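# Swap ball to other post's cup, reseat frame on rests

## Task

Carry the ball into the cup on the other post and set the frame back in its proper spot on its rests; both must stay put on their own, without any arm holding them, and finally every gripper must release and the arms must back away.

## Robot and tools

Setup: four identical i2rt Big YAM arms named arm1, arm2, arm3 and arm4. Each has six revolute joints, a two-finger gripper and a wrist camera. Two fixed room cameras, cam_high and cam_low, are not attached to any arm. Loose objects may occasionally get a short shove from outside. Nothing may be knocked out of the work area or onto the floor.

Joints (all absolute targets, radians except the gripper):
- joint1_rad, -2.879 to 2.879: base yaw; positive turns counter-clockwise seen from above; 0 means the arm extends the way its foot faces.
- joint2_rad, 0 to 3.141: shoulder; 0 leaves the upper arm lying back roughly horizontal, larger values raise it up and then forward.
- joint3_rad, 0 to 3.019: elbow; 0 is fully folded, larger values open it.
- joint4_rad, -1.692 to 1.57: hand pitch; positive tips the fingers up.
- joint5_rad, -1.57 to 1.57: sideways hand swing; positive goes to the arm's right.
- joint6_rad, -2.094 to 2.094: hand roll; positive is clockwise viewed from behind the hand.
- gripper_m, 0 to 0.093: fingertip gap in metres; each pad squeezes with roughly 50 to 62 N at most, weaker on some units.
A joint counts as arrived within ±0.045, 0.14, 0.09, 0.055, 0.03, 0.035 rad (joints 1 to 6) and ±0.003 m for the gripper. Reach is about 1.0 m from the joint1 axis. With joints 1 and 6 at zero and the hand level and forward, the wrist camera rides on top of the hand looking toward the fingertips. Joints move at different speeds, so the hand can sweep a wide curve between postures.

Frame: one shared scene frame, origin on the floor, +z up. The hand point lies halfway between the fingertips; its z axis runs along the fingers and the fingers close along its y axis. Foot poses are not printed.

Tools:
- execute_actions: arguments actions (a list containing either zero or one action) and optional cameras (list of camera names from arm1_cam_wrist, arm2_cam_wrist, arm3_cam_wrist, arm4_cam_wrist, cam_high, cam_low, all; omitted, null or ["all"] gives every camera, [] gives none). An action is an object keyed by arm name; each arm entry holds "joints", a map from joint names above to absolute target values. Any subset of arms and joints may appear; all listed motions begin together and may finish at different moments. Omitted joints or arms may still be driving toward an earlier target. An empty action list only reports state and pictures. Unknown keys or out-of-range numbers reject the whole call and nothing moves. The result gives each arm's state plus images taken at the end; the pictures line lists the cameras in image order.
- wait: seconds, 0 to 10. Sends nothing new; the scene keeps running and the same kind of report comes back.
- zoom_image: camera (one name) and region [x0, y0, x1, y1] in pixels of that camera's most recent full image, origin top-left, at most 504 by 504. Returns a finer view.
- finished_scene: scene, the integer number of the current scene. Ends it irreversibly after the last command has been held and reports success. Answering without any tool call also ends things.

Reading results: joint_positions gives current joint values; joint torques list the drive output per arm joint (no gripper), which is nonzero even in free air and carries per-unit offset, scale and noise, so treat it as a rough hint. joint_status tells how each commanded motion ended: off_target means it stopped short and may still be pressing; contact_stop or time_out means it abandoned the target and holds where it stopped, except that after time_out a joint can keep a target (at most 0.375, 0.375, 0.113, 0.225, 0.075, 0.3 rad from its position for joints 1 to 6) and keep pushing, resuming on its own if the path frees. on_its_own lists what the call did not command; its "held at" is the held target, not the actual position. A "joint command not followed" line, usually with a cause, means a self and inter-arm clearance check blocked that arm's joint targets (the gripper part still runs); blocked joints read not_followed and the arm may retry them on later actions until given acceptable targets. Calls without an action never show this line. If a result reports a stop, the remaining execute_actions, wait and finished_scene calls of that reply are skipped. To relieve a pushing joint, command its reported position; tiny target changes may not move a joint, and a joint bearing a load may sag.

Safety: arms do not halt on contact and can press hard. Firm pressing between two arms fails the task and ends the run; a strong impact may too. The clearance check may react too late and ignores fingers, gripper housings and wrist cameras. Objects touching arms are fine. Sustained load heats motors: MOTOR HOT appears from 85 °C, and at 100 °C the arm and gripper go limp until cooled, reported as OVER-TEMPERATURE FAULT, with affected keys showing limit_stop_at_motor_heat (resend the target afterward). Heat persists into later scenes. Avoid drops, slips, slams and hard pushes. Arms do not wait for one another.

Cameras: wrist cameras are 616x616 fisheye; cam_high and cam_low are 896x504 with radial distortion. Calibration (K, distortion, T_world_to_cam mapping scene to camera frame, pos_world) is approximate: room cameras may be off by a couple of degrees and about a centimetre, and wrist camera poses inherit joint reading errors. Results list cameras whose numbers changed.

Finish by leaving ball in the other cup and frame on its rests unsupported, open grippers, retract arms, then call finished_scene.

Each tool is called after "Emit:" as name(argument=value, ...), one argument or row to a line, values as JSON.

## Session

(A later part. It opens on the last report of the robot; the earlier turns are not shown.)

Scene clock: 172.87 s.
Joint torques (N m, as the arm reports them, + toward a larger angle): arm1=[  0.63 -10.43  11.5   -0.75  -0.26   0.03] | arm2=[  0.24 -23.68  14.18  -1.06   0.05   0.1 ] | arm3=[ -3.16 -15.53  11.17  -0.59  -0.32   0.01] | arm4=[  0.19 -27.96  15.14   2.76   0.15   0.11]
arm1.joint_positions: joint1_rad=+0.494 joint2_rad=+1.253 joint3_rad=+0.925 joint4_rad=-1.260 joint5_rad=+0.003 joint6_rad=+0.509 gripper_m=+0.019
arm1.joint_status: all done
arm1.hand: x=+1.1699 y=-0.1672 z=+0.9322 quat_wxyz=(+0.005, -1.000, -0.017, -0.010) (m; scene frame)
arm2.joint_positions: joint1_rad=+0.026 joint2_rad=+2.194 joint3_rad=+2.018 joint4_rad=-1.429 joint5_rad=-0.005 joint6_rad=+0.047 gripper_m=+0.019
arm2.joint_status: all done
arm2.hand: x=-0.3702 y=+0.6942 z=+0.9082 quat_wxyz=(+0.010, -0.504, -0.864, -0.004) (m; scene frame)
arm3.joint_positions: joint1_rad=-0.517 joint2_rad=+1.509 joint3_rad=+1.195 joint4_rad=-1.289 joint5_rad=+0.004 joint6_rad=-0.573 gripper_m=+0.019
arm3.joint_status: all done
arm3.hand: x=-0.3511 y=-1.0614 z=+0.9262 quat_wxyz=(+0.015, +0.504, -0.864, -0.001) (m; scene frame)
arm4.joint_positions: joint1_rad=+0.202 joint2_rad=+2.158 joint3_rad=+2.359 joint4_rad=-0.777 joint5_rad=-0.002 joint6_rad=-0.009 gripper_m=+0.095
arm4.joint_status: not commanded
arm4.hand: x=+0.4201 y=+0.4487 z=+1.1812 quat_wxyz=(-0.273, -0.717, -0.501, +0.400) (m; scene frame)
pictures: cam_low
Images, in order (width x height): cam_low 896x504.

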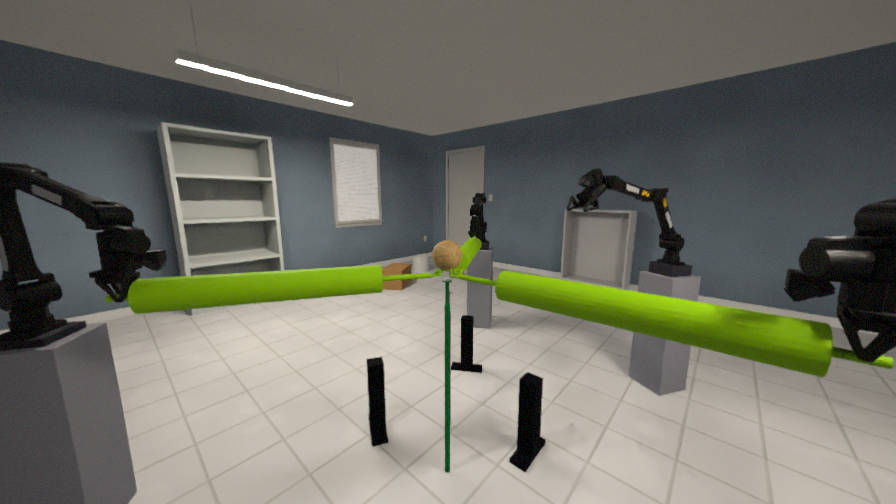

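Emit:
execute_actions(
  actions=[
    {"arm1":{"joints":{"joint1_rad":0.355,"joint2_rad":1.235,"joint3_rad":1.005,"joint4_rad":-1.30,"joint6_rad":0.36}},"arm2":{"joints":{"joint2_rad":1.96,"joint3_rad":1.85,"joint4_rad":-1.38}},"arm3":{"joints":{"joint1_rad":-0.405,"joint2_rad":1.463,"joint3_rad":1.28,"joint4_rad":-1.32,"joint6_rad":-0.455}}},
  ],
  cameras=[],
)

Emit:
execute_actions(
  actions=[
    {"arm1":{"joints":{"joint1_rad":0.21,"joint2_rad":1.26,"joint3_rad":1.03,"joint6_rad":0.215}},"arm2":{"joints":{"joint2_rad":1.835,"joint3_rad":1.655,"joint4_rad":-1.31}},"arm3":{"joints":{"joint1_rad":-0.292,"joint2_rad":1.47,"joint3_rad":1.29,"joint6_rad":-0.342}}},
  ],
  cameras=["cam_low"],
)

Emit:
execute_actions(
  actions=[
    {"arm1":{"joints":{"joint1_rad":0.083,"joint2_rad":1.34,"joint3_rad":1.03,"joint4_rad":-1.215,"joint6_rad":0.088}},"arm2":{"joints":{"joint2_rad":1.74,"joint3_rad":1.44,"joint4_rad":-1.195}},"arm3":{"joints":{"joint1_rad":-0.182,"joint2_rad":1.525,"joint3_rad":1.255,"joint4_rad":-1.25,"joint6_rad":-0.232}}},
  ],
  cameras=[],
)

Emit:
execute_actions(
  actions=[
    {"arm1":{"joints":{"joint1_rad":-0.03,"joint2_rad":1.428,"joint3_rad":1.045,"joint4_rad":-1.14,"joint6_rad":-0.025}},"arm2":{"joints":{"joint1_rad":0.015,"joint2_rad":1.655,"joint3_rad":1.24,"joint4_rad":-1.09}},"arm3":{"joints":{"joint1_rad":-0.075,"joint2_rad":1.575,"joint3_rad":1.243,"joint4_rad":-1.185,"joint6_rad":-0.125}}},
  ],
  cameras=[],
)

Emit:
execute_actions(
  actions=[
    {"arm1":{"joints":{"joint1_rad":-0.10,"joint2_rad":1.585,"joint3_rad":1.105,"joint4_rad":-1.045,"joint6_rad":-0.095}},"arm2":{"joints":{"joint1_rad":-0.033,"joint2_rad":1.61,"joint3_rad":1.055,"joint4_rad":-0.955,"joint6_rad":-0.015}},"arm3":{"joints":{"joint1_rad":0.037,"joint2_rad":1.627,"joint3_rad":1.185,"joint4_rad":-1.08,"joint6_rad":-0.013}}},
  ],
  cameras=[],
)

Emit:
execute_actions(
  actions=[
    {"arm1":{"joints":{"joint1_rad":-0.157,"joint2_rad":1.74,"joint3_rad":1.187,"joint4_rad":-0.965,"joint6_rad":-0.152}},"arm2":{"joints":{"joint1_rad":-0.092,"joint2_rad":1.58,"joint3_rad":0.88,"joint4_rad":-0.81,"joint6_rad":-0.075}},"arm3":{"joints":{"joint1_rad":0.148,"joint2_rad":1.69,"joint3_rad":1.15,"joint4_rad":-0.98,"joint6_rad":0.098}},"arm4":{"joints":{"joint1_rad":0.0,"joint2_rad":2.0,"joint3_rad":1.75,"joint4_rad":-0.2}}},
  ],
  cameras=["arm4_cam_wrist","cam_high","cam_low"],
)

Emit:
zoom_image(
  camera="cam_low",
  region=[410, 240, 500, 315],
)

Emit:
zoom_image(
  camera="cam_high",
  region=[410, 230, 490, 310],
)

Emit:
zoom_image(
  camera="arm4_cam_wrist",
  region=[240, 90, 390, 240],
)

Scene clock: 193.20 s.
Joint torques (N m, as the arm reports them, + toward a larger angle): arm1=[ 0.24 -9.51 11.73 -0.37 -0.32 -0.12] | arm2=[  0.6  -21.02  10.52   0.88   0.03   0.1 ] | arm3=[ -1.66 -15.6   11.59  -0.48  -0.14   0.27] | arm4=[  0.2  -27.94  15.15   2.75   0.15   0.11]
arm1.joint_positions: joint1_rad=+0.351 joint2_rad=+1.253 joint3_rad=+0.948 joint4_rad=-1.277 joint5_rad=+0.004 joint6_rad=+0.365 gripper_m=+0.019
arm1.joint_status: all done
arm1.hand: x=+1.1451 y=-0.1271 z=+0.9402 quat_wxyz=(+0.004, -1.000, -0.017, -0.008) (m; scene frame)
arm2.joint_positions: joint1_rad=+0.026 joint2_rad=+2.022 joint3_rad=+1.830 joint4_rad=-1.395 joint5_rad=-0.004 joint6_rad=+0.047 gripper_m=+0.019
arm2.joint_status: all done
arm2.hand: x=-0.3951 y=+0.7339 z=+0.9451 quat_wxyz=(+0.002, -0.504, -0.864, +0.000) (m; scene frame)
arm3.joint_positions: joint1_rad=-0.411 joint2_rad=+1.509 joint3_rad=+1.205 joint4_rad=-1.301 joint5_rad=+0.000 joint6_rad=-0.469 gripper_m=+0.019
arm3.joint_status: all done
arm3.hand: x=-0.3738 y=-1.0220 z=+0.9299 quat_wxyz=(+0.016, +0.505, -0.863, -0.001) (m; scene frame)
arm4.joint_positions: joint1_rad=+0.202 joint2_rad=+2.158 joint3_rad=+2.359 joint4_rad=-0.777 joint5_rad=-0.002 joint6_rad=-0.009 gripper_m=+0.095
arm4.joint_status: not commanded
arm4.hand: x=+0.4201 y=+0.4487 z=+1.1812 quat_wxyz=(-0.273, -0.717, -0.501, +0.400) (m; scene frame)
pictures: none
No camera images: the call's "cameras" was empty. Leave "cameras" out to get every camera's image.

Scene clock: 194.10 s.
Joint torques (N m, as the arm reports them, + toward a larger angle): arm1=[ 0.07 -9.17 11.11 -0.15 -0.17 -0.12] | arm2=[  0.81 -19.95  10.42   0.96   0.03   0.11] | arm3=[ -1.62 -15.05  11.2   -0.25  -0.25   0.28] | arm4=[  0.22 -27.96  15.14   2.75   0.16   0.11]
arm1.joint_positions: joint1_rad=+0.208 joint2_rad=+1.269 joint3_rad=+0.982 joint4_rad=-1.282 joint5_rad=+0.000 joint6_rad=+0.221 gripper_m=+0.019
arm1.joint_status: all done
arm1.hand: x=+1.1192 y=-0.0858 z=+0.9476 quat_wxyz=(+0.000, -1.000, -0.018, -0.003) (m; scene frame)
arm2.joint_positions: joint1_rad=+0.026 joint2_rad=+1.905 joint3_rad=+1.634 joint4_rad=-1.328 joint5_rad=-0.004 joint6_rad=+0.047 gripper_m=+0.019
arm2.joint_status: all done
arm2.hand: x=-0.4205 y=+0.7742 z=+0.9399 quat_wxyz=(+0.007, -0.504, -0.864, -0.002) (m; scene frame)
arm3.joint_positions: joint1_rad=-0.298 joint2_rad=+1.509 joint3_rad=+1.222 joint4_rad=-1.305 joint5_rad=+0.003 joint6_rad=-0.356 gripper_m=+0.019
arm3.joint_status: all done
arm3.hand: x=-0.3983 y=-0.9811 z=+0.9364 quat_wxyz=(+0.009, +0.505, -0.863, +0.001) (m; scene frame)
arm4.joint_positions: joint1_rad=+0.202 joint2_rad=+2.158 joint3_rad=+2.359 joint4_rad=-0.777 joint5_rad=-0.002 joint6_rad=-0.009 gripper_m=+0.095
arm4.joint_status: not commanded
arm4.hand: x=+0.4201 y=+0.4487 z=+1.1812 quat_wxyz=(-0.273, -0.717, -0.501, +0.400) (m; scene frame)
pictures: cam_low
Images, in order (width x height): cam_low 896x504.

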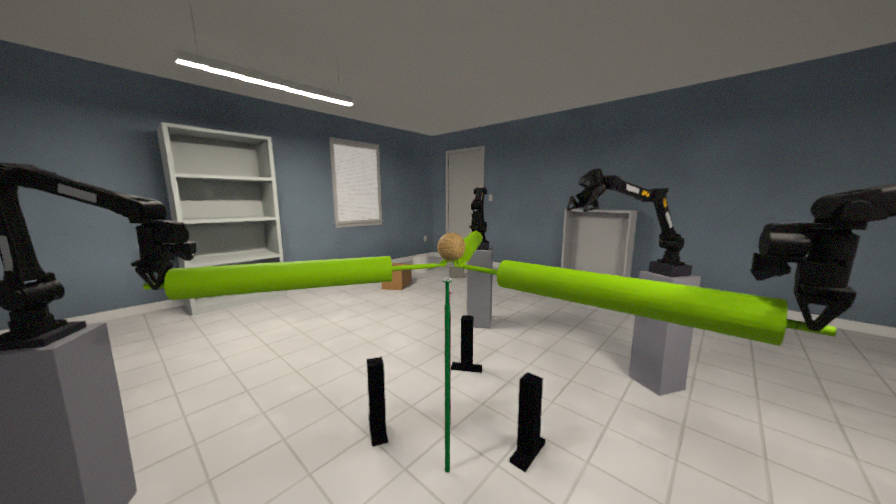

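Scene clock: 195.00 s.
Joint torques (N m, as the arm reports them, + toward a larger angle): arm1=[  0.5  -10.96  10.87   0.34  -0.24  -0.1 ] | arm2=[  0.51 -18.57  10.06   0.93   0.07   0.11] | arm3=[ -1.73 -13.3    8.95   1.17  -0.17   0.28] | arm4=[  0.21 -27.97  15.14   2.75   0.15   0.11]
arm1.joint_positions: joint1_rad=+0.076 joint2_rad=+1.359 joint3_rad=+0.982 joint4_rad=-1.211 joint5_rad=+0.002 joint6_rad=+0.091 gripper_m=+0.019
arm1.joint_status: all done
arm1.hand: x=+1.0924 y=-0.0440 z=+0.9177 quat_wxyz=(+0.002, -1.000, -0.017, -0.012) (m; scene frame)
arm2.joint_positions: joint1_rad=+0.026 joint2_rad=+1.807 joint3_rad=+1.419 joint4_rad=-1.212 joint5_rad=-0.004 joint6_rad=+0.047 gripper_m=+0.019
arm2.joint_status: all done
arm2.hand: x=-0.4462 y=+0.8151 z=+0.9133 quat_wxyz=(+0.008, -0.503, -0.864, -0.003) (m; scene frame)
arm3.joint_positions: joint1_rad=-0.187 joint2_rad=+1.538 joint3_rad=+1.222 joint4_rad=-1.264 joint5_rad=+0.001 joint6_rad=-0.246 gripper_m=+0.019
arm3.joint_status: all done
arm3.hand: x=-0.4235 y=-0.9386 z=+0.9244 quat_wxyz=(+0.003, +0.505, -0.863, +0.000) (m; scene frame)
arm4.joint_positions: joint1_rad=+0.202 joint2_rad=+2.158 joint3_rad=+2.359 joint4_rad=-0.777 joint5_rad=-0.002 joint6_rad=-0.009 gripper_m=+0.095
arm4.joint_status: not commanded
arm4.hand: x=+0.4201 y=+0.4487 z=+1.1812 quat_wxyz=(-0.273, -0.717, -0.501, +0.400) (m; scene frame)
pictures: none
No camera images: the call's "cameras" was empty. Leave "cameras" out to get every camera's image.

Scene clock: 195.90 s.
Joint torques (N m, as the arm reports them, + toward a larger angle): arm1=[  0.4  -12.47  10.6    0.03  -0.3   -0.1 ] | arm2=[ -0.37 -16.55   9.47   0.85   0.04   0.1 ] | arm3=[ -1.61 -14.3    8.88   0.76  -0.02   0.26] | arm4=[  0.21 -27.92  15.14   2.76   0.16   0.11]
arm1.joint_positions: joint1_rad=-0.036 joint2_rad=+1.448 joint3_rad=+0.997 joint4_rad=-1.127 joint5_rad=+0.003 joint6_rad=-0.022 gripper_m=+0.019
arm1.joint_status: all done
arm1.hand: x=+1.0646 y=-0.0038 z=+0.8913 quat_wxyz=(+0.001, -1.000, -0.017, -0.007) (m; scene frame)
arm2.joint_positions: joint1_rad=+0.026 joint2_rad=+1.717 joint3_rad=+1.221 joint4_rad=-1.103 joint5_rad=-0.004 joint6_rad=+0.047 gripper_m=+0.019
arm2.joint_status: all done
arm2.hand: x=-0.4725 y=+0.8566 z=+0.8880 quat_wxyz=(+0.007, -0.503, -0.864, -0.003) (m; scene frame)
arm3.joint_positions: joint1_rad=-0.080 joint2_rad=+1.595 joint3_rad=+1.210 joint4_rad=-1.190 joint5_rad=-0.002 joint6_rad=-0.139 gripper_m=+0.019
arm3.joint_status: all done
arm3.hand: x=-0.4514 y=-0.8968 z=+0.8962 quat_wxyz=(+0.001, +0.505, -0.863, -0.002) (m; scene frame)
arm4.joint_positions: joint1_rad=+0.202 joint2_rad=+2.158 joint3_rad=+2.359 joint4_rad=-0.777 joint5_rad=-0.002 joint6_rad=-0.009 gripper_m=+0.095
arm4.joint_status: not commanded
arm4.hand: x=+0.4201 y=+0.4487 z=+1.1812 quat_wxyz=(-0.273, -0.717, -0.501, +0.400) (m; scene frame)
pictures: none
No camera images: the call's "cameras" was empty. Leave "cameras" out to get every camera's image.

Scene clock: 196.83 s.
Joint torques (N m, as the arm reports them, + toward a larger angle): arm1=[  0.25 -15.2    9.84  -0.08  -0.32  -0.12] | arm2=[ -0.45 -14.21   8.93   0.89   0.05  -0.09] | arm3=[ -2.26 -14.95   8.32   0.89   0.04   0.24] | arm4=[  0.2  -27.95  15.12   2.75   0.15   0.11]
arm1.joint_positions: joint1_rad=-0.103 joint2_rad=+1.613 joint3_rad=+1.062 joint4_rad=-1.030 joint5_rad=+0.003 joint6_rad=-0.090 gripper_m=+0.019
arm1.joint_status: all done
arm1.hand: x=+1.0216 y=+0.0243 z=+0.8489 quat_wxyz=(+0.001, -1.000, -0.018, -0.008) (m; scene frame)
arm2.joint_positions: joint1_rad=-0.022 joint2_rad=+1.665 joint3_rad=+1.035 joint4_rad=-0.970 joint5_rad=-0.005 joint6_rad=-0.004 gripper_m=+0.019
arm2.joint_status: all done
arm2.hand: x=-0.5148 y=+0.8853 z=+0.8499 quat_wxyz=(+0.007, -0.502, -0.865, -0.004) (m; scene frame)
arm3.joint_positions: joint1_rad=+0.036 joint2_rad=+1.647 joint3_rad=+1.154 joint4_rad=-1.089 joint5_rad=-0.003 joint6_rad=-0.023 gripper_m=+0.019
arm3.joint_status: all done
arm3.hand: x=-0.4949 y=-0.8670 z=+0.8544 quat_wxyz=(+0.005, +0.505, -0.863, -0.001) (m; scene frame)
arm4.joint_positions: joint1_rad=+0.202 joint2_rad=+2.158 joint3_rad=+2.359 joint4_rad=-0.777 joint5_rad=-0.002 joint6_rad=-0.009 gripper_m=+0.095
arm4.joint_status: not commanded
arm4.hand: x=+0.4201 y=+0.4487 z=+1.1812 quat_wxyz=(-0.273, -0.717, -0.501, +0.400) (m; scene frame)
pictures: none
No camera images: the call's "cameras" was empty. Leave "cameras" out to get every camera's image.

Scene clock: 198.53 s.
Joint torques (N m, as the arm reports them, + toward a larger angle): arm1=[  0.18 -17.2    9.25  -0.01  -0.26  -0.13] | arm2=[ -0.1  -13.19   7.93   0.95  -0.01  -0.09] | arm3=[ -2.27 -15.37   7.85   0.77   0.1    0.23] | arm4=[ -0.04 -26.32  12.06   2.84   0.02   0.1 ]
arm1.joint_positions: joint1_rad=-0.160 joint2_rad=+1.765 joint3_rad=+1.150 joint4_rad=-0.951 joint5_rad=+0.001 joint6_rad=-0.147 gripper_m=+0.019
arm1.joint_status: all done
arm1.hand: x=+0.9784 y=+0.0536 z=+0.8111 quat_wxyz=(+0.001, -1.000, -0.018, -0.001) (m; scene frame)
arm2.joint_positions: joint1_rad=-0.082 joint2_rad=+1.633 joint3_rad=+0.862 joint4_rad=-0.827 joint5_rad=-0.003 joint6_rad=-0.064 gripper_m=+0.019
arm2.joint_status: all done
arm2.hand: x=-0.5580 y=+0.9139 z=+0.8116 quat_wxyz=(+0.006, -0.502, -0.865, -0.003) (m; scene frame)
arm3.joint_positions: joint1_rad=+0.149 joint2_rad=+1.711 joint3_rad=+1.122 joint4_rad=-0.985 joint5_rad=-0.004 joint6_rad=+0.089 gripper_m=+0.019
arm3.joint_status: all done
arm3.hand: x=-0.5377 y=-0.8372 z=+0.8161 quat_wxyz=(+0.001, +0.506, -0.863, -0.003) (m; scene frame)
arm4.joint_positions: joint1_rad=+0.005 joint2_rad=+2.015 joint3_rad=+1.742 joint4_rad=-0.228 joint5_rad=+0.001 joint6_rad=-0.008 gripper_m=+0.095
arm4.joint_status: all done
arm4.hand: x=+0.2865 y=+0.5562 z=+1.0528 quat_wxyz=(-0.249, -0.747, -0.417, +0.453) (m; scene frame)
pictures: arm4_cam_wrist, cam_high, cam_low
camera_calibration (this result's frames):
arm4_cam_wrist: T_world_to_cam=[[-0.847538, 0.530721, -0.00383917, -0.0454133], [0.474249, 0.754068, -0.454389, -0.0677951], [-0.238259, -0.386932, -0.890795, 1.34218], [0, 0, 0, 1]] pos_world=[0.313448, 0.594556, 1.16463]
Images, in order (width x height): arm4_cam_wrist 616x616, cam_high 896x504, cam_low 896x504.

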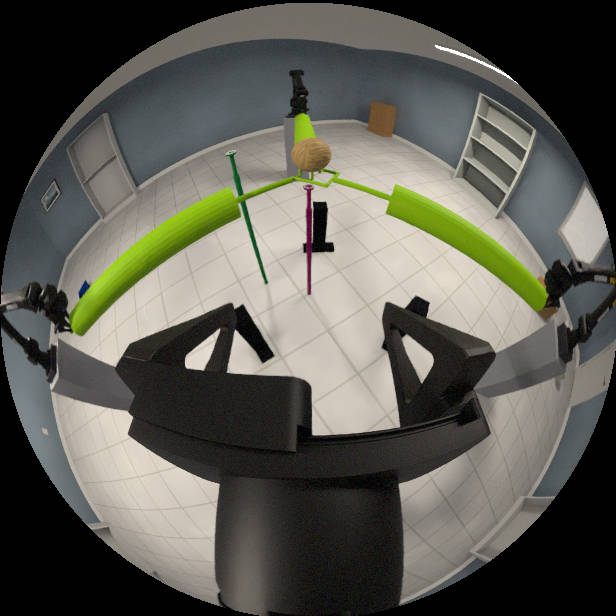

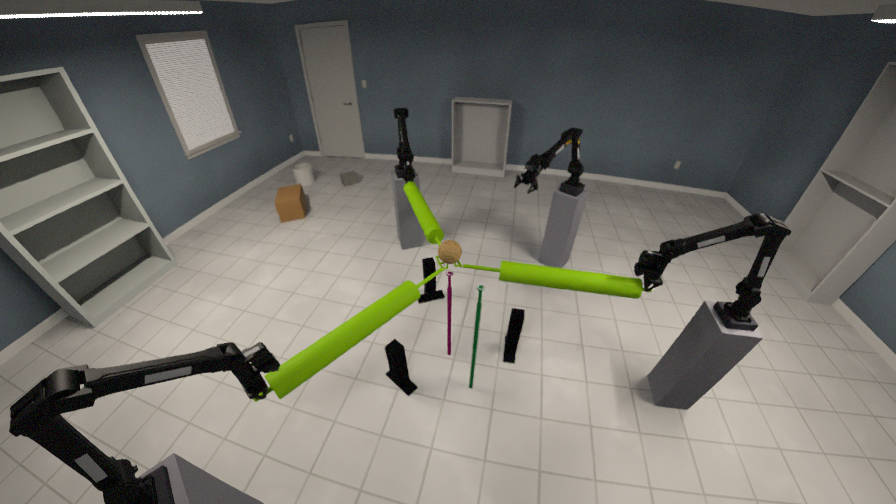

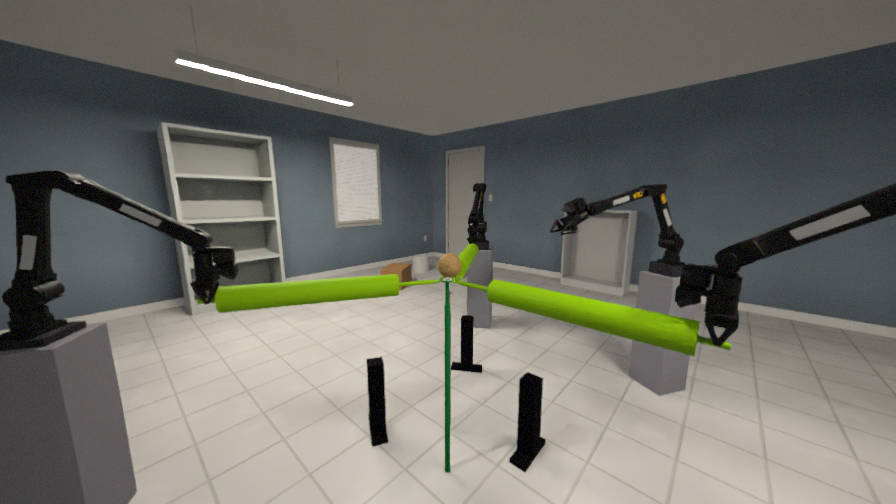

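Region (410, 240, 500, 315) of cam_low's 896x504 image, scaled by 5.600, with more detail than that image has.

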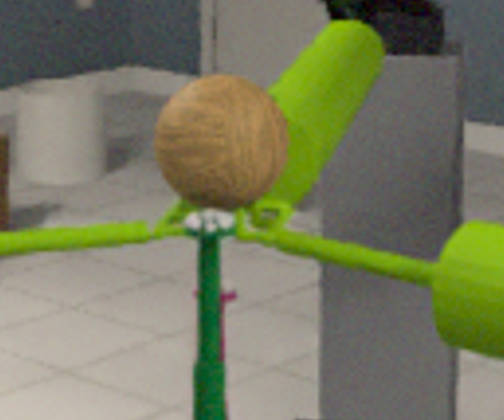

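Region (410, 230, 490, 310) of cam_high's 896x504 image, scaled by 6.300, with more detail than that image has.

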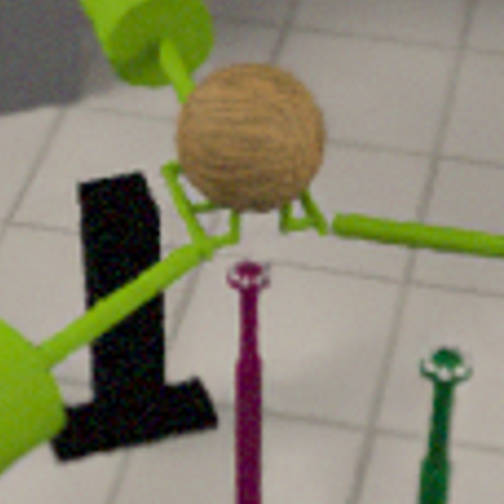

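Region (240, 90, 390, 240) of arm4_cam_wrist's 616x616 image, scaled by 3.360, with more detail than that image has.

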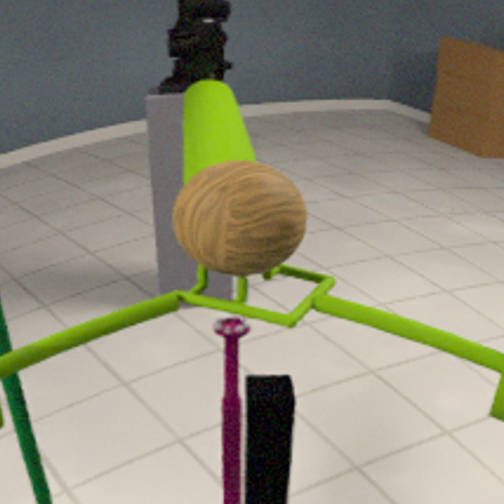

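Emit:
execute_actions(
  actions=[
    {"arm1":{"joints":{"joint1_rad":-0.13,"joint2_rad":1.78,"joint3_rad":1.14,"joint4_rad":-0.89,"joint6_rad":-0.125}},"arm2":{"joints":{"joint1_rad":-0.10,"joint2_rad":1.68,"joint3_rad":0.876,"joint4_rad":-0.725,"joint6_rad":-0.083}},"arm3":{"joints":{"joint1_rad":0.128,"joint2_rad":1.72,"joint3_rad":1.095,"joint4_rad":-0.90,"joint6_rad":0.075}}},
  ],
  cameras=["arm4_cam_wrist","cam_high","cam_low"],
)

Emit:
zoom_image(
  camera="cam_low",
  region=[410, 240, 500, 315],
)

Emit:
zoom_image(
  camera="cam_high",
  region=[410, 230, 490, 310],
)

Emit:
zoom_image(
  camera="arm4_cam_wrist",
  region=[265, 130, 355, 220],
)

Scene clock: 212.97 s.
Joint torques (N m, as the arm reports them, + toward a larger angle): arm1=[  0.15 -16.24   7.27   0.95  -0.3   -0.08] | arm2=[ -0.66 -11.26   7.58   0.89  -0.08  -0.14] | arm3=[ -3.11 -14.62   7.4    1.07   0.19   0.06] | arm4=[  0.   -26.34  12.06   2.84   0.03   0.1 ]
arm1.joint_positions: joint1_rad=-0.132 joint2_rad=+1.793 joint3_rad=+1.126 joint4_rad=-0.902 joint5_rad=+0.002 joint6_rad=-0.124 gripper_m=+0.019
arm1.joint_status: all done
arm1.hand: x=+0.9799 y=+0.0402 z=+0.7912 quat_wxyz=(+0.001, -1.000, -0.020, -0.003) (m; scene frame)
arm2.joint_positions: joint1_rad=-0.084 joint2_rad=+1.697 joint3_rad=+0.858 joint4_rad=-0.738 joint5_rad=-0.002 joint6_rad=-0.066 gripper_m=+0.019
arm2.joint_status: all done
arm2.hand: x=-0.5543 y=+0.9040 z=+0.7872 quat_wxyz=(-0.002, -0.502, -0.865, +0.003) (m; scene frame)
arm3.joint_positions: joint1_rad=+0.141 joint2_rad=+1.732 joint3_rad=+1.069 joint4_rad=-0.913 joint5_rad=-0.006 joint6_rad=+0.088 gripper_m=+0.019
arm3.joint_status: all done
arm3.hand: x=-0.5385 y=-0.8469 z=+0.7905 quat_wxyz=(+0.003, +0.503, -0.864, -0.003) (m; scene frame)
arm4.joint_positions: joint1_rad=+0.005 joint2_rad=+2.015 joint3_rad=+1.742 joint4_rad=-0.228 joint5_rad=+0.001 joint6_rad=-0.008 gripper_m=+0.095
arm4.joint_status: not commanded
arm4.hand: x=+0.2865 y=+0.5562 z=+1.0528 quat_wxyz=(-0.249, -0.747, -0.417, +0.453) (m; scene frame)
pictures: arm4_cam_wrist, cam_high, cam_low
camera_calibration (this result's frames):
arm4_cam_wrist: T_world_to_cam=[[-0.847538, 0.530721, -0.00383917, -0.0454133], [0.474249, 0.754068, -0.454389, -0.0677951], [-0.238259, -0.386932, -0.890795, 1.34218], [0, 0, 0, 1]] pos_world=[0.313448, 0.594556, 1.16463]
Images, in order (width x height): arm4_cam_wrist 616x616, cam_high 896x504, cam_low 896x504.

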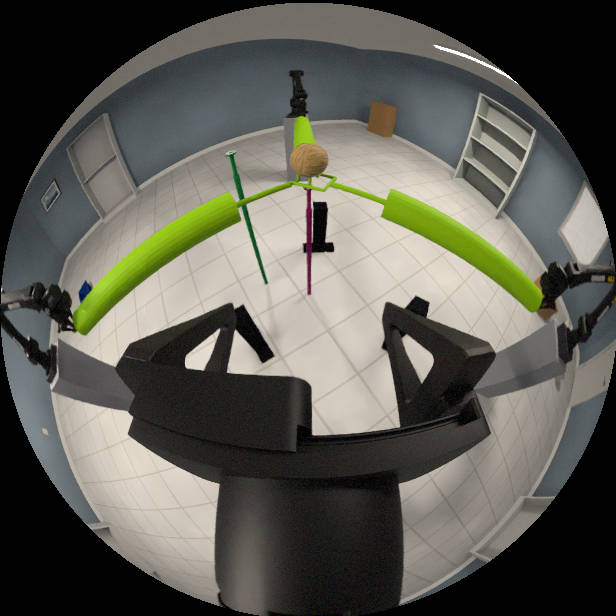

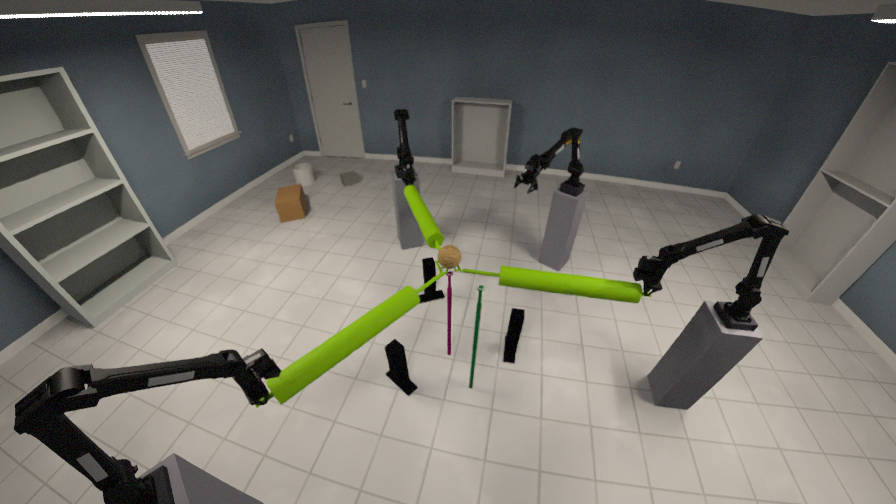

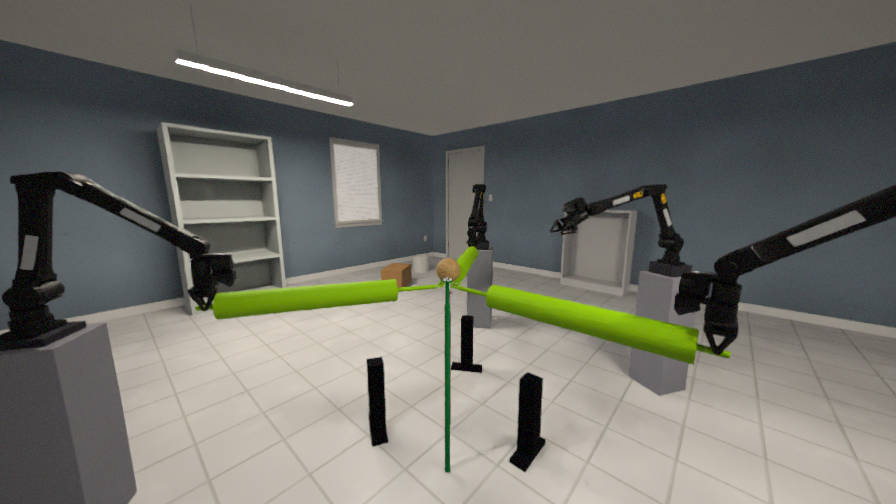

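Region (410, 240, 500, 315) of cam_low's 896x504 image, scaled by 5.600, with more detail than that image has.

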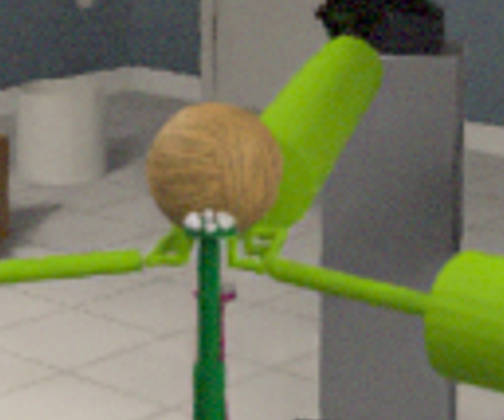

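Region (410, 230, 490, 310) of cam_high's 896x504 image, scaled by 6.300, with more detail than that image has.

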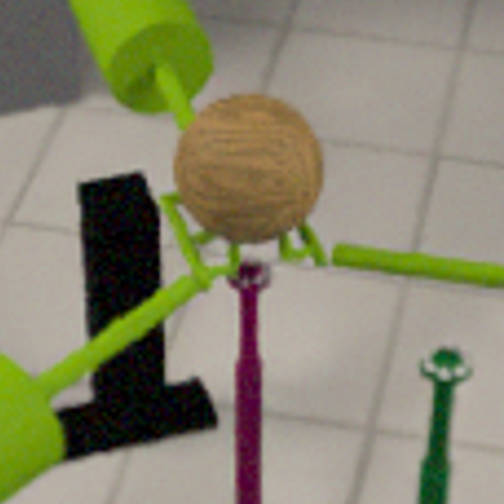

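Region (265, 130, 355, 220) of arm4_cam_wrist's 616x616 image, scaled by 5.600, with more detail than that image has.

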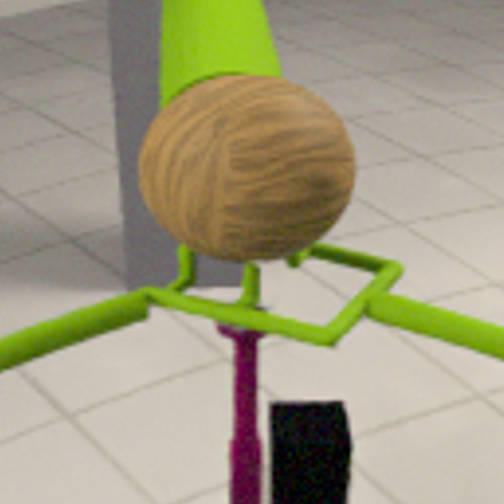

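Aligned. Lower.

Emit:
execute_actions(
  actions=[
    {"arm1":{"joints":{"joint2_rad":1.84,"joint3_rad":1.115,"joint4_rad":-0.805}},"arm2":{"joints":{"joint2_rad":1.757,"joint3_rad":0.858,"joint4_rad":-0.628}},"arm3":{"joints":{"joint2_rad":1.782,"joint3_rad":1.067,"joint4_rad":-0.81}}},
  ],
  cameras=[],
)

Emit:
execute_actions(
  actions=[
    {"arm1":{"joints":{"joint2_rad":1.89,"joint3_rad":1.10,"joint4_rad":-0.745}},"arm2":{"joints":{"joint2_rad":1.822,"joint3_rad":0.85,"joint4_rad":-0.555}},"arm3":{"joints":{"joint2_rad":1.833,"joint3_rad":1.052,"joint4_rad":-0.745}}},
  ],
  cameras=[],
)

Emit:
execute_actions(
  actions=[
    {"arm1":{"joints":{"joint2_rad":1.962,"joint3_rad":1.09,"joint4_rad":-0.673}},"arm2":{"joints":{"joint2_rad":1.91,"joint3_rad":0.84,"joint4_rad":-0.47}},"arm3":{"joints":{"joint2_rad":1.905,"joint3_rad":1.035,"joint4_rad":-0.67}}},
  ],
  cameras=["arm4_cam_wrist","cam_high"],
)

Emit:
zoom_image(
  camera="cam_high",
  region=[410, 230, 490, 310],
)

Emit:
zoom_image(
  camera="arm4_cam_wrist",
  region=[265, 140, 355, 230],
)

Scene clock: 233.63 s.
Joint torques (N m, as the arm reports them, + toward a larger angle): arm1=[  0.08 -17.39   6.73   0.83  -0.3   -0.09] | arm2=[ -0.68 -12.04   6.42   1.06  -0.07  -0.15] | arm3=[ -3.23 -15.59   6.82   0.98   0.17   0.06] | arm4=[  0.05 -26.33  12.05   2.85   0.02   0.1 ]
arm1.joint_positions: joint1_rad=-0.132 joint2_rad=+1.861 joint3_rad=+1.102 joint4_rad=-0.814 joint5_rad=+0.002 joint6_rad=-0.123 gripper_m=+0.019
arm1.joint_status: all done
arm1.hand: x=+0.9802 y=+0.0402 z=+0.7534 quat_wxyz=(+0.001, -1.000, -0.020, -0.005) (m; scene frame)
arm2.joint_positions: joint1_rad=-0.084 joint2_rad=+1.779 joint3_rad=+0.845 joint4_rad=-0.648 joint5_rad=-0.002 joint6_rad=-0.066 gripper_m=+0.019
arm2.joint_status: all done
arm2.hand: x=-0.5541 y=+0.9032 z=+0.7536 quat_wxyz=(+0.000, -0.502, -0.865, +0.002) (m; scene frame)
arm3.joint_positions: joint1_rad=+0.141 joint2_rad=+1.803 joint3_rad=+1.042 joint4_rad=-0.821 joint5_rad=-0.006 joint6_rad=+0.087 gripper_m=+0.019
arm3.joint_status: all done
arm3.hand: x=-0.5386 y=-0.8471 z=+0.7522 quat_wxyz=(+0.005, +0.503, -0.864, -0.001) (m; scene frame)
arm4.joint_positions: joint1_rad=+0.005 joint2_rad=+2.015 joint3_rad=+1.742 joint4_rad=-0.228 joint5_rad=+0.001 joint6_rad=-0.008 gripper_m=+0.095
arm4.joint_status: not commanded
arm4.hand: x=+0.2865 y=+0.5562 z=+1.0528 quat_wxyz=(-0.249, -0.747, -0.417, +0.453) (m; scene frame)
pictures: none
No camera images: the call's "cameras" was empty. Leave "cameras" out to get every camera's image.

Scene clock: 234.33 s.
Joint torques (N m, as the arm reports them, + toward a larger angle): arm1=[  0.11 -16.2    6.34   1.1   -0.3   -0.09] | arm2=[ -0.62 -11.63   5.86   1.34  -0.06  -0.17] | arm3=[ -3.37 -14.58   6.47   1.5    0.16   0.06] | arm4=[  0.07 -26.36  12.06   2.85   0.02   0.1 ]
arm1.joint_positions: joint1_rad=-0.132 joint2_rad=+1.895 joint3_rad=+1.089 joint4_rad=-0.763 joint5_rad=+0.002 joint6_rad=-0.123 gripper_m=+0.019
arm1.joint_status: all done
arm1.hand: x=+0.9804 y=+0.0402 z=+0.7346 quat_wxyz=(+0.001, -1.000, -0.020, -0.003) (m; scene frame)
arm2.joint_positions: joint1_rad=-0.084 joint2_rad=+1.832 joint3_rad=+0.836 joint4_rad=-0.583 joint5_rad=-0.002 joint6_rad=-0.066 gripper_m=+0.019
arm2.joint_status: all done
arm2.hand: x=-0.5540 y=+0.9028 z=+0.7317 quat_wxyz=(-0.001, -0.502, -0.865, +0.003) (m; scene frame)
arm3.joint_positions: joint1_rad=+0.141 joint2_rad=+1.840 joint3_rad=+1.028 joint4_rad=-0.766 joint5_rad=-0.006 joint6_rad=+0.087 gripper_m=+0.019
arm3.joint_status: all done
arm3.hand: x=-0.5386 y=-0.8469 z=+0.7326 quat_wxyz=(+0.004, +0.503, -0.864, -0.003) (m; scene frame)
arm4.joint_positions: joint1_rad=+0.005 joint2_rad=+2.015 joint3_rad=+1.742 joint4_rad=-0.228 joint5_rad=+0.001 joint6_rad=-0.008 gripper_m=+0.095
arm4.joint_status: not commanded
arm4.hand: x=+0.2865 y=+0.5562 z=+1.0528 quat_wxyz=(-0.249, -0.747, -0.417, +0.453) (m; scene frame)
pictures: none
No camera images: the call's "cameras" was empty. Leave "cameras" out to get every camera's image.

Scene clock: 235.17 s.
Joint torques (N m, as the arm reports them, + toward a larger angle): arm1=[  0.14 -17.24   5.77   0.73  -0.33  -0.09] | arm2=[ -0.4  -11.65   5.03   0.98  -0.06  -0.15] | arm3=[ -3.21 -15.37   5.78   0.99   0.2    0.05] | arm4=[  0.03 -26.36  12.06   2.85   0.02   0.1 ]
arm1.joint_positions: joint1_rad=-0.132 joint2_rad=+1.972 joint3_rad=+1.080 joint4_rad=-0.681 joint5_rad=+0.003 joint6_rad=-0.123 gripper_m=+0.019
arm1.joint_status: all done
arm1.hand: x=+0.9809 y=+0.0403 z=+0.6978 quat_wxyz=(+0.001, -1.000, -0.020, -0.005) (m; scene frame)
arm2.joint_positions: joint1_rad=-0.084 joint2_rad=+1.920 joint3_rad=+0.829 joint4_rad=-0.484 joint5_rad=-0.002 joint6_rad=-0.066 gripper_m=+0.019
arm2.joint_status: all done
arm2.hand: x=-0.5542 y=+0.9029 z=+0.6977 quat_wxyz=(-0.003, -0.502, -0.865, +0.004) (m; scene frame)
arm3.joint_positions: joint1_rad=+0.141 joint2_rad=+1.916 joint3_rad=+1.015 joint4_rad=-0.680 joint5_rad=-0.007 joint6_rad=+0.087 gripper_m=+0.019
arm3.joint_status: all done
arm3.hand: x=-0.5389 y=-0.8472 z=+0.6969 quat_wxyz=(+0.005, +0.503, -0.864, -0.002) (m; scene frame)
arm4.joint_positions: joint1_rad=+0.005 joint2_rad=+2.015 joint3_rad=+1.742 joint4_rad=-0.228 joint5_rad=+0.001 joint6_rad=-0.008 gripper_m=+0.095
arm4.joint_status: not commanded
arm4.hand: x=+0.2865 y=+0.5562 z=+1.0528 quat_wxyz=(-0.249, -0.747, -0.417, +0.453) (m; scene frame)
pictures: arm4_cam_wrist, cam_high
camera_calibration (this result's frames):
arm4_cam_wrist: T_world_to_cam=[[-0.847538, 0.530721, -0.00383917, -0.0454133], [0.474249, 0.754068, -0.454389, -0.0677951], [-0.238259, -0.386932, -0.890795, 1.34218], [0, 0, 0, 1]] pos_world=[0.313448, 0.594556, 1.16463]
Images, in order (width x height): arm4_cam_wrist 616x616, cam_high 896x504.

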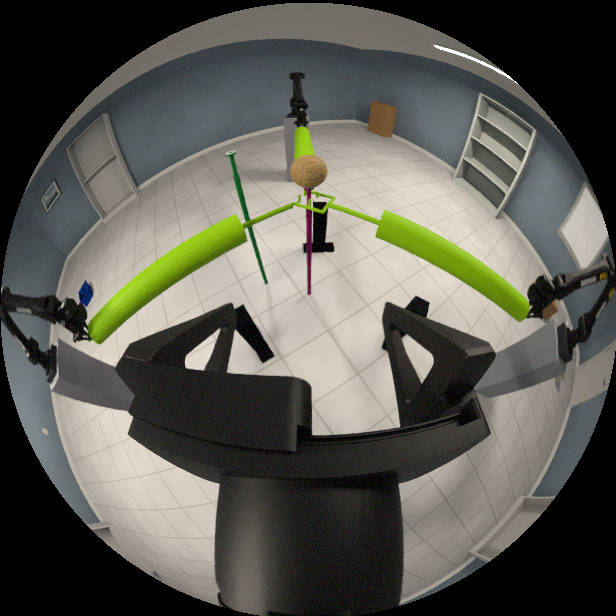

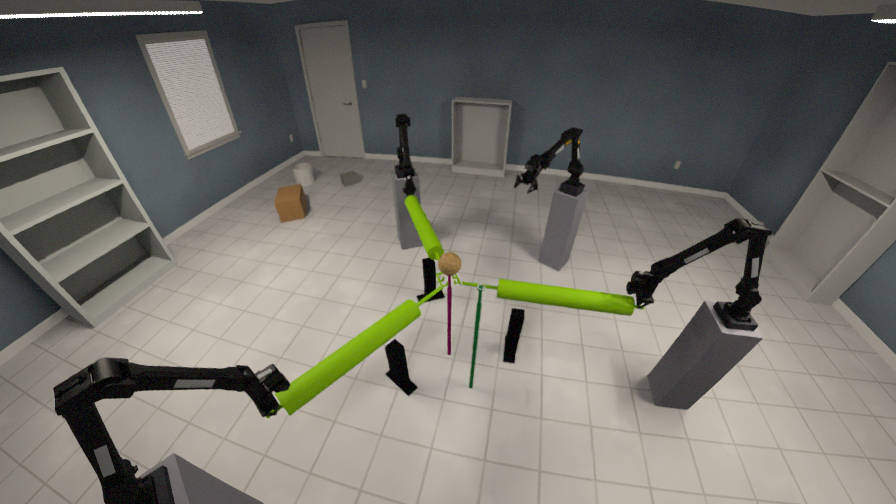

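Region (410, 230, 490, 310) of cam_high's 896x504 image, scaled by 6.300, with more detail than that image has.

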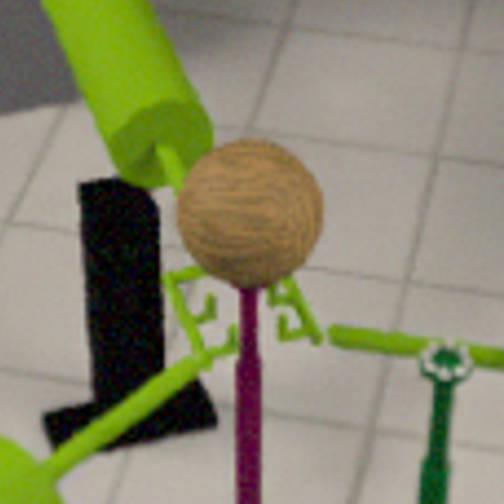

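Region (265, 140, 355, 230) of arm4_cam_wrist's 616x616 image, scaled by 5.600, with more detail than that image has.

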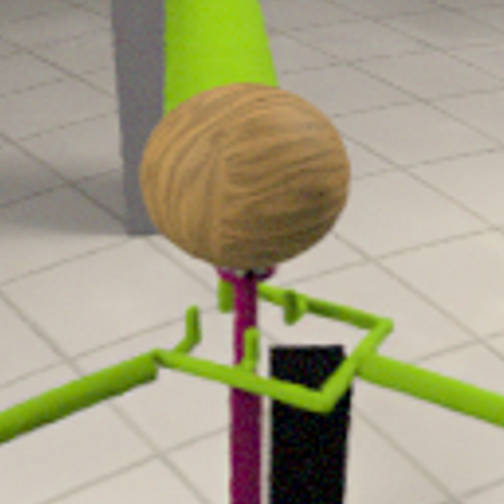

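Emit:
execute_actions(
  actions=[
    {"arm1":{"joints":{"joint1_rad":-0.22,"joint2_rad":2.035,"joint3_rad":1.195,"joint4_rad":-0.715,"joint6_rad":-0.217}},"arm2":{"joints":{"joint1_rad":-0.112,"joint2_rad":1.855,"joint3_rad":0.685,"joint4_rad":-0.365,"joint6_rad":-0.095}},"arm3":{"joints":{"joint1_rad":0.226,"joint2_rad":1.98,"joint3_rad":1.14,"joint4_rad":-0.705,"joint6_rad":0.177}}},
  ],
  cameras=[],
)

Emit:
execute_actions(
  actions=[
    {"arm1":{"joints":{"joint1_rad":-0.345,"joint2_rad":2.15,"joint3_rad":1.295,"joint4_rad":-0.69,"joint6_rad":-0.342}},"arm2":{"joints":{"joint1_rad":-0.035,"joint2_rad":1.913,"joint3_rad":0.497,"joint4_rad":-0.135,"joint6_rad":-0.012}},"arm3":{"joints":{"joint1_rad":0.282,"joint2_rad":2.15,"joint3_rad":1.34,"joint4_rad":-0.745,"joint6_rad":0.24}}},
  ],
  cameras=[],
)

Emit:
execute_actions(
  actions=[
    {"arm1":{"joints":{"joint2_rad":2.32,"joint3_rad":1.32,"joint4_rad":-0.545}},"arm2":{"joints":{"joint2_rad":2.237,"joint3_rad":0.575,"joint4_rad":0.115}},"arm3":{"joints":{"joint2_rad":2.315,"joint3_rad":1.36,"joint4_rad":-0.59}}},
  ],
  cameras=[],
)

Emit:
execute_actions(
  actions=[
    {"arm1":{"joints":{"joint2_rad":2.503,"joint3_rad":1.39,"joint4_rad":-0.435}},"arm2":{"joints":{"joint2_rad":2.524,"joint3_rad":0.695,"joint4_rad":0.28}},"arm3":{"joints":{"joint2_rad":2.493,"joint3_rad":1.425,"joint4_rad":-0.478}}},
  ],
  cameras=[],
)

Emit:
execute_actions(
  actions=[
    {"arm1":{"joints":{"joint2_rad":2.62,"joint3_rad":1.46,"joint4_rad":-0.382}},"arm2":{"joints":{"joint2_rad":2.688,"joint3_rad":0.80,"joint4_rad":0.34}},"arm3":{"joints":{"joint2_rad":2.612,"joint3_rad":1.488,"joint4_rad":-0.424}}},
  ],
  cameras=["cam_high","cam_low"],
)

Scene clock: 247.10 s.
Joint torques (N m, as the arm reports them, + toward a larger angle): arm1=[  0.25 -17.82   6.64  -0.08  -0.22  -0.11] | arm2=[ -0.38 -12.55   3.07   0.79  -0.06  -0.11] | arm3=[ -2.27 -15.89   6.45   0.23   0.15   0.25] | arm4=[  0.04 -26.32  12.05   2.85   0.02   0.1 ]
arm1.joint_positions: joint1_rad=-0.225 joint2_rad=+2.037 joint3_rad=+1.176 joint4_rad=-0.699 joint5_rad=+0.001 joint6_rad=-0.213 gripper_m=+0.019
arm1.joint_status: all done
arm1.hand: x=+0.9546 y=+0.0891 z=+0.6905 quat_wxyz=(+0.001, -1.000, -0.018, +0.002) (m; scene frame)
arm2.joint_positions: joint1_rad=-0.097 joint2_rad=+1.897 joint3_rad=+0.683 joint4_rad=-0.375 joint5_rad=-0.002 joint6_rad=-0.082 gripper_m=+0.019
arm2.joint_status: all done
arm2.hand: x=-0.5817 y=+0.9490 z=+0.6824 quat_wxyz=(+0.002, -0.501, -0.866, +0.000) (m; scene frame)
arm3.joint_positions: joint1_rad=+0.225 joint2_rad=+1.982 joint3_rad=+1.113 joint4_rad=-0.700 joint5_rad=-0.005 joint6_rad=+0.166 gripper_m=+0.019
arm3.joint_status: all done
arm3.hand: x=-0.5621 y=-0.8012 z=+0.6914 quat_wxyz=(+0.000, +0.505, -0.863, -0.005) (m; scene frame)
arm4.joint_positions: joint1_rad=+0.005 joint2_rad=+2.015 joint3_rad=+1.742 joint4_rad=-0.228 joint5_rad=+0.001 joint6_rad=-0.008 gripper_m=+0.095
arm4.joint_status: not commanded
arm4.hand: x=+0.2865 y=+0.5562 z=+1.0528 quat_wxyz=(-0.249, -0.747, -0.417, +0.453) (m; scene frame)
pictures: none
No camera images: the call's "cameras" was empty. Leave "cameras" out to get every camera's image.

Scene clock: 248.10 s.
Joint torques (N m, as the arm reports them, + toward a larger angle): arm1=[  0.29 -19.66   6.48   0.16  -0.27  -0.09] | arm2=[ 0.87 -8.26  1.4   1.13 -0.1   0.15] | arm3=[ -1.77 -18.61   6.47   0.02   0.33   0.37] | arm4=[  0.06 -26.31  12.06   2.85   0.02   0.1 ]
arm1.joint_positions: joint1_rad=-0.349 joint2_rad=+2.158 joint3_rad=+1.276 joint4_rad=-0.681 joint5_rad=+0.001 joint6_rad=-0.341 gripper_m=+0.019
arm1.joint_status: all done
arm1.hand: x=+0.9419 y=+0.1587 z=+0.6557 quat_wxyz=(+0.002, -1.000, -0.020, +0.001) (m; scene frame)
arm2.joint_positions: joint1_rad=-0.043 joint2_rad=+1.908 joint3_rad=+0.496 joint4_rad=-0.156 joint5_rad=+0.000 joint6_rad=-0.029 gripper_m=+0.019
arm2.joint_status: all done
arm2.hand: x=-0.5960 y=+1.0135 z=+0.6601 quat_wxyz=(-0.006, -0.500, -0.866, +0.006) (m; scene frame)
arm3.joint_positions: joint1_rad=+0.275 joint2_rad=+2.154 joint3_rad=+1.315 joint4_rad=-0.736 joint5_rad=-0.009 joint6_rad=+0.216 gripper_m=+0.019
arm3.joint_status: all done
arm3.hand: x=-0.5687 y=-0.7370 z=+0.6580 quat_wxyz=(+0.003, +0.505, -0.863, -0.004) (m; scene frame)
arm4.joint_positions: joint1_rad=+0.005 joint2_rad=+2.015 joint3_rad=+1.742 joint4_rad=-0.228 joint5_rad=+0.001 joint6_rad=-0.008 gripper_m=+0.095
arm4.joint_status: not commanded
arm4.hand: x=+0.2865 y=+0.5562 z=+1.0528 quat_wxyz=(-0.249, -0.747, -0.417, +0.453) (m; scene frame)
pictures: none
No camera images: the call's "cameras" was empty. Leave "cameras" out to get every camera's image.

Scene clock: 249.13 s.
Joint torques (N m, as the arm reports them, + toward a larger angle): arm1=[ -0.7  -20.94   5.51   0.17  -0.23  -0.16] | arm2=[ 0.74 -9.59 -1.34  1.14 -0.1   0.12] | arm3=[ -1.56 -20.44   5.78   0.07   0.03   0.33] | arm4=[  0.02 -26.4   12.05   2.85   0.02   0.1 ]
arm1.joint_positions: joint1_rad=-0.335 joint2_rad=+2.337 joint3_rad=+1.302 joint4_rad=-0.537 joint5_rad=+0.000 joint6_rad=-0.333 gripper_m=+0.019
arm1.joint_status: all done
arm1.hand: x=+0.9450 y=+0.1499 z=+0.5701 quat_wxyz=(+0.000, -1.000, -0.023, -0.004) (m; scene frame)
arm2.joint_positions: joint1_rad=-0.043 joint2_rad=+2.236 joint3_rad=+0.580 joint4_rad=+0.094 joint5_rad=+0.000 joint6_rad=-0.027 gripper_m=+0.019
arm2.joint_status: all done
arm2.hand: x=-0.5929 y=+1.0069 z=+0.5778 quat_wxyz=(-0.008, -0.501, -0.865, +0.008) (m; scene frame)
arm3.joint_positions: joint1_rad=+0.275 joint2_rad=+2.332 joint3_rad=+1.330 joint4_rad=-0.581 joint5_rad=-0.002 joint6_rad=+0.218 gripper_m=+0.019
arm3.joint_status: all done
arm3.hand: x=-0.5694 y=-0.7431 z=+0.5686 quat_wxyz=(+0.004, +0.505, -0.863, +0.001) (m; scene frame)
arm4.joint_positions: joint1_rad=+0.005 joint2_rad=+2.015 joint3_rad=+1.742 joint4_rad=-0.228 joint5_rad=+0.001 joint6_rad=-0.008 gripper_m=+0.095
arm4.joint_status: not commanded
arm4.hand: x=+0.2865 y=+0.5562 z=+1.0528 quat_wxyz=(-0.249, -0.747, -0.417, +0.453) (m; scene frame)
pictures: none
No camera images: the call's "cameras" was empty. Leave "cameras" out to get every camera's image.

Scene clock: 250.10 s.
Joint torques (N m, as the arm reports them, + toward a larger angle): arm1=[ -0.82 -21.33   4.48   0.26  -0.17  -0.16] | arm2=[  0.89 -10.27  -3.01   1.12  -0.11   0.12] | arm3=[ -1.65 -20.43   4.93   0.2   -0.02   0.35] | arm4=[  0.04 -26.33  12.05   2.85   0.02   0.1 ]
arm1.joint_positions: joint1_rad=-0.334 joint2_rad=+2.517 joint3_rad=+1.377 joint4_rad=-0.429 joint5_rad=-0.001 joint6_rad=-0.334 gripper_m=+0.019
arm1.joint_status: all done
arm1.hand: x=+0.9452 y=+0.1493 z=+0.4919 quat_wxyz=(-0.001, -1.000, -0.024, -0.003) (m; scene frame)
arm2.joint_positions: joint1_rad=-0.043 joint2_rad=+2.522 joint3_rad=+0.704 joint4_rad=+0.259 joint5_rad=+0.000 joint6_rad=-0.027 gripper_m=+0.019
arm2.joint_status: all done
arm2.hand: x=-0.5927 y=+1.0056 z=+0.4967 quat_wxyz=(-0.009, -0.501, -0.865, +0.009) (m; scene frame)
arm3.joint_positions: joint1_rad=+0.275 joint2_rad=+2.508 joint3_rad=+1.398 joint4_rad=-0.472 joint5_rad=-0.001 joint6_rad=+0.218 gripper_m=+0.019
arm3.joint_status: all done
arm3.hand: x=-0.5691 y=-0.7431 z=+0.4905 quat_wxyz=(+0.003, +0.504, -0.863, +0.001) (m; scene frame)
arm4.joint_positions: joint1_rad=+0.005 joint2_rad=+2.015 joint3_rad=+1.742 joint4_rad=-0.228 joint5_rad=+0.001 joint6_rad=-0.008 gripper_m=+0.095
arm4.joint_status: not commanded
arm4.hand: x=+0.2865 y=+0.5562 z=+1.0528 quat_wxyz=(-0.249, -0.747, -0.417, +0.453) (m; scene frame)
pictures: none
No camera images: the call's "cameras" was empty. Leave "cameras" out to get every camera's image.

Scene clock: 250.93 s.
Joint torques (N m, as the arm reports them, + toward a larger angle): arm1=[ -0.34 -20.8    4.41   0.6   -0.15  -0.15] | arm2=[  1.16 -10.79  -3.44   1.17  -0.12   0.13] | arm3=[ -1.89 -20.11   4.52   0.42  -0.03   0.35] | arm4=[  0.08 -26.37  12.07   2.85   0.02   0.1 ]
arm1.joint_positions: joint1_rad=-0.340 joint2_rad=+2.625 joint3_rad=+1.443 joint4_rad=-0.384 joint5_rad=-0.002 joint6_rad=-0.335 gripper_m=+0.019
arm1.joint_status: all done
arm1.hand: x=+0.9440 y=+0.1526 z=+0.4473 quat_wxyz=(+0.000, -1.000, -0.022, -0.001) (m; scene frame)
arm2.joint_positions: joint1_rad=-0.043 joint2_rad=+2.691 joint3_rad=+0.807 joint4_rad=+0.320 joint5_rad=+0.000 joint6_rad=-0.027 gripper_m=+0.019
arm2.joint_status: all done
arm2.hand: x=-0.5938 y=+1.0069 z=+0.4429 quat_wxyz=(-0.007, -0.501, -0.865, +0.008) (m; scene frame)
arm3.joint_positions: joint1_rad=+0.275 joint2_rad=+2.617 joint3_rad=+1.463 joint4_rad=-0.422 joint5_rad=-0.001 joint6_rad=+0.218 gripper_m=+0.019
arm3.joint_status: all done
arm3.hand: x=-0.5686 y=-0.7406 z=+0.4447 quat_wxyz=(+0.001, +0.505, -0.863, +0.000) (m; scene frame)
arm4.joint_positions: joint1_rad=+0.005 joint2_rad=+2.015 joint3_rad=+1.742 joint4_rad=-0.228 joint5_rad=+0.001 joint6_rad=-0.008 gripper_m=+0.095
arm4.joint_status: not commanded
arm4.hand: x=+0.2865 y=+0.5562 z=+1.0528 quat_wxyz=(-0.249, -0.747, -0.417, +0.453) (m; scene frame)
pictures: cam_high, cam_low
Images, in order (width x height): cam_high 896x504, cam_low 896x504.

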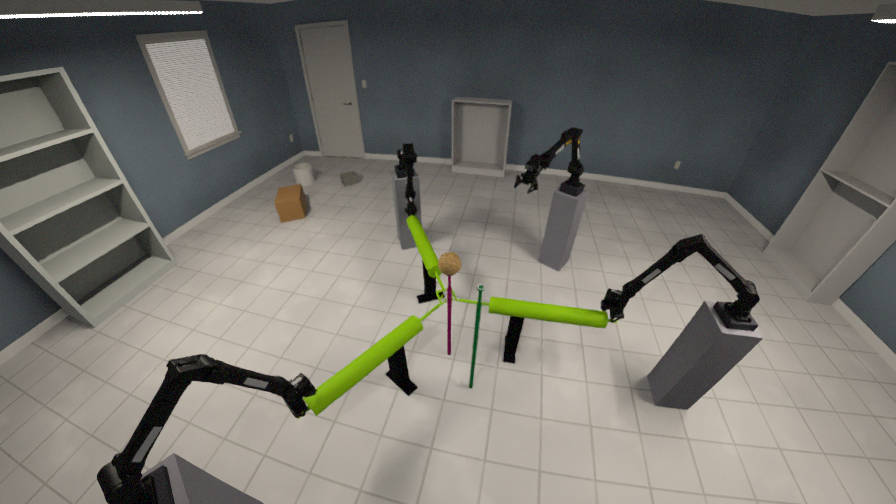

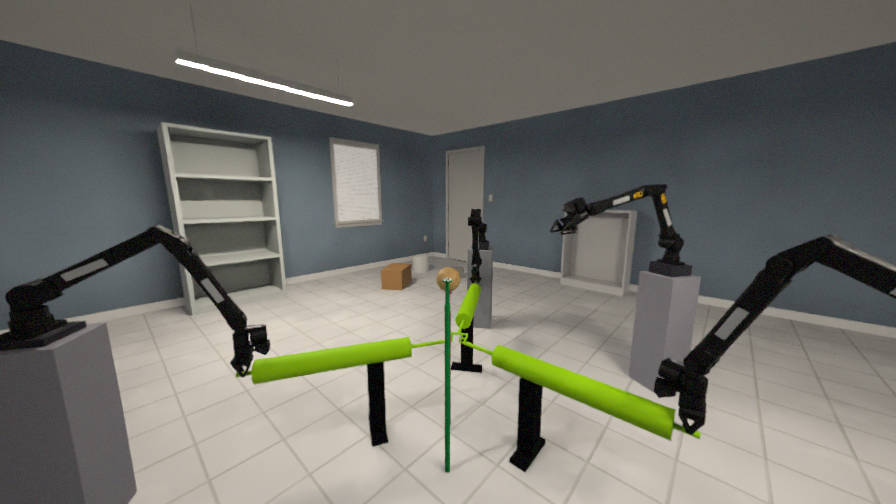

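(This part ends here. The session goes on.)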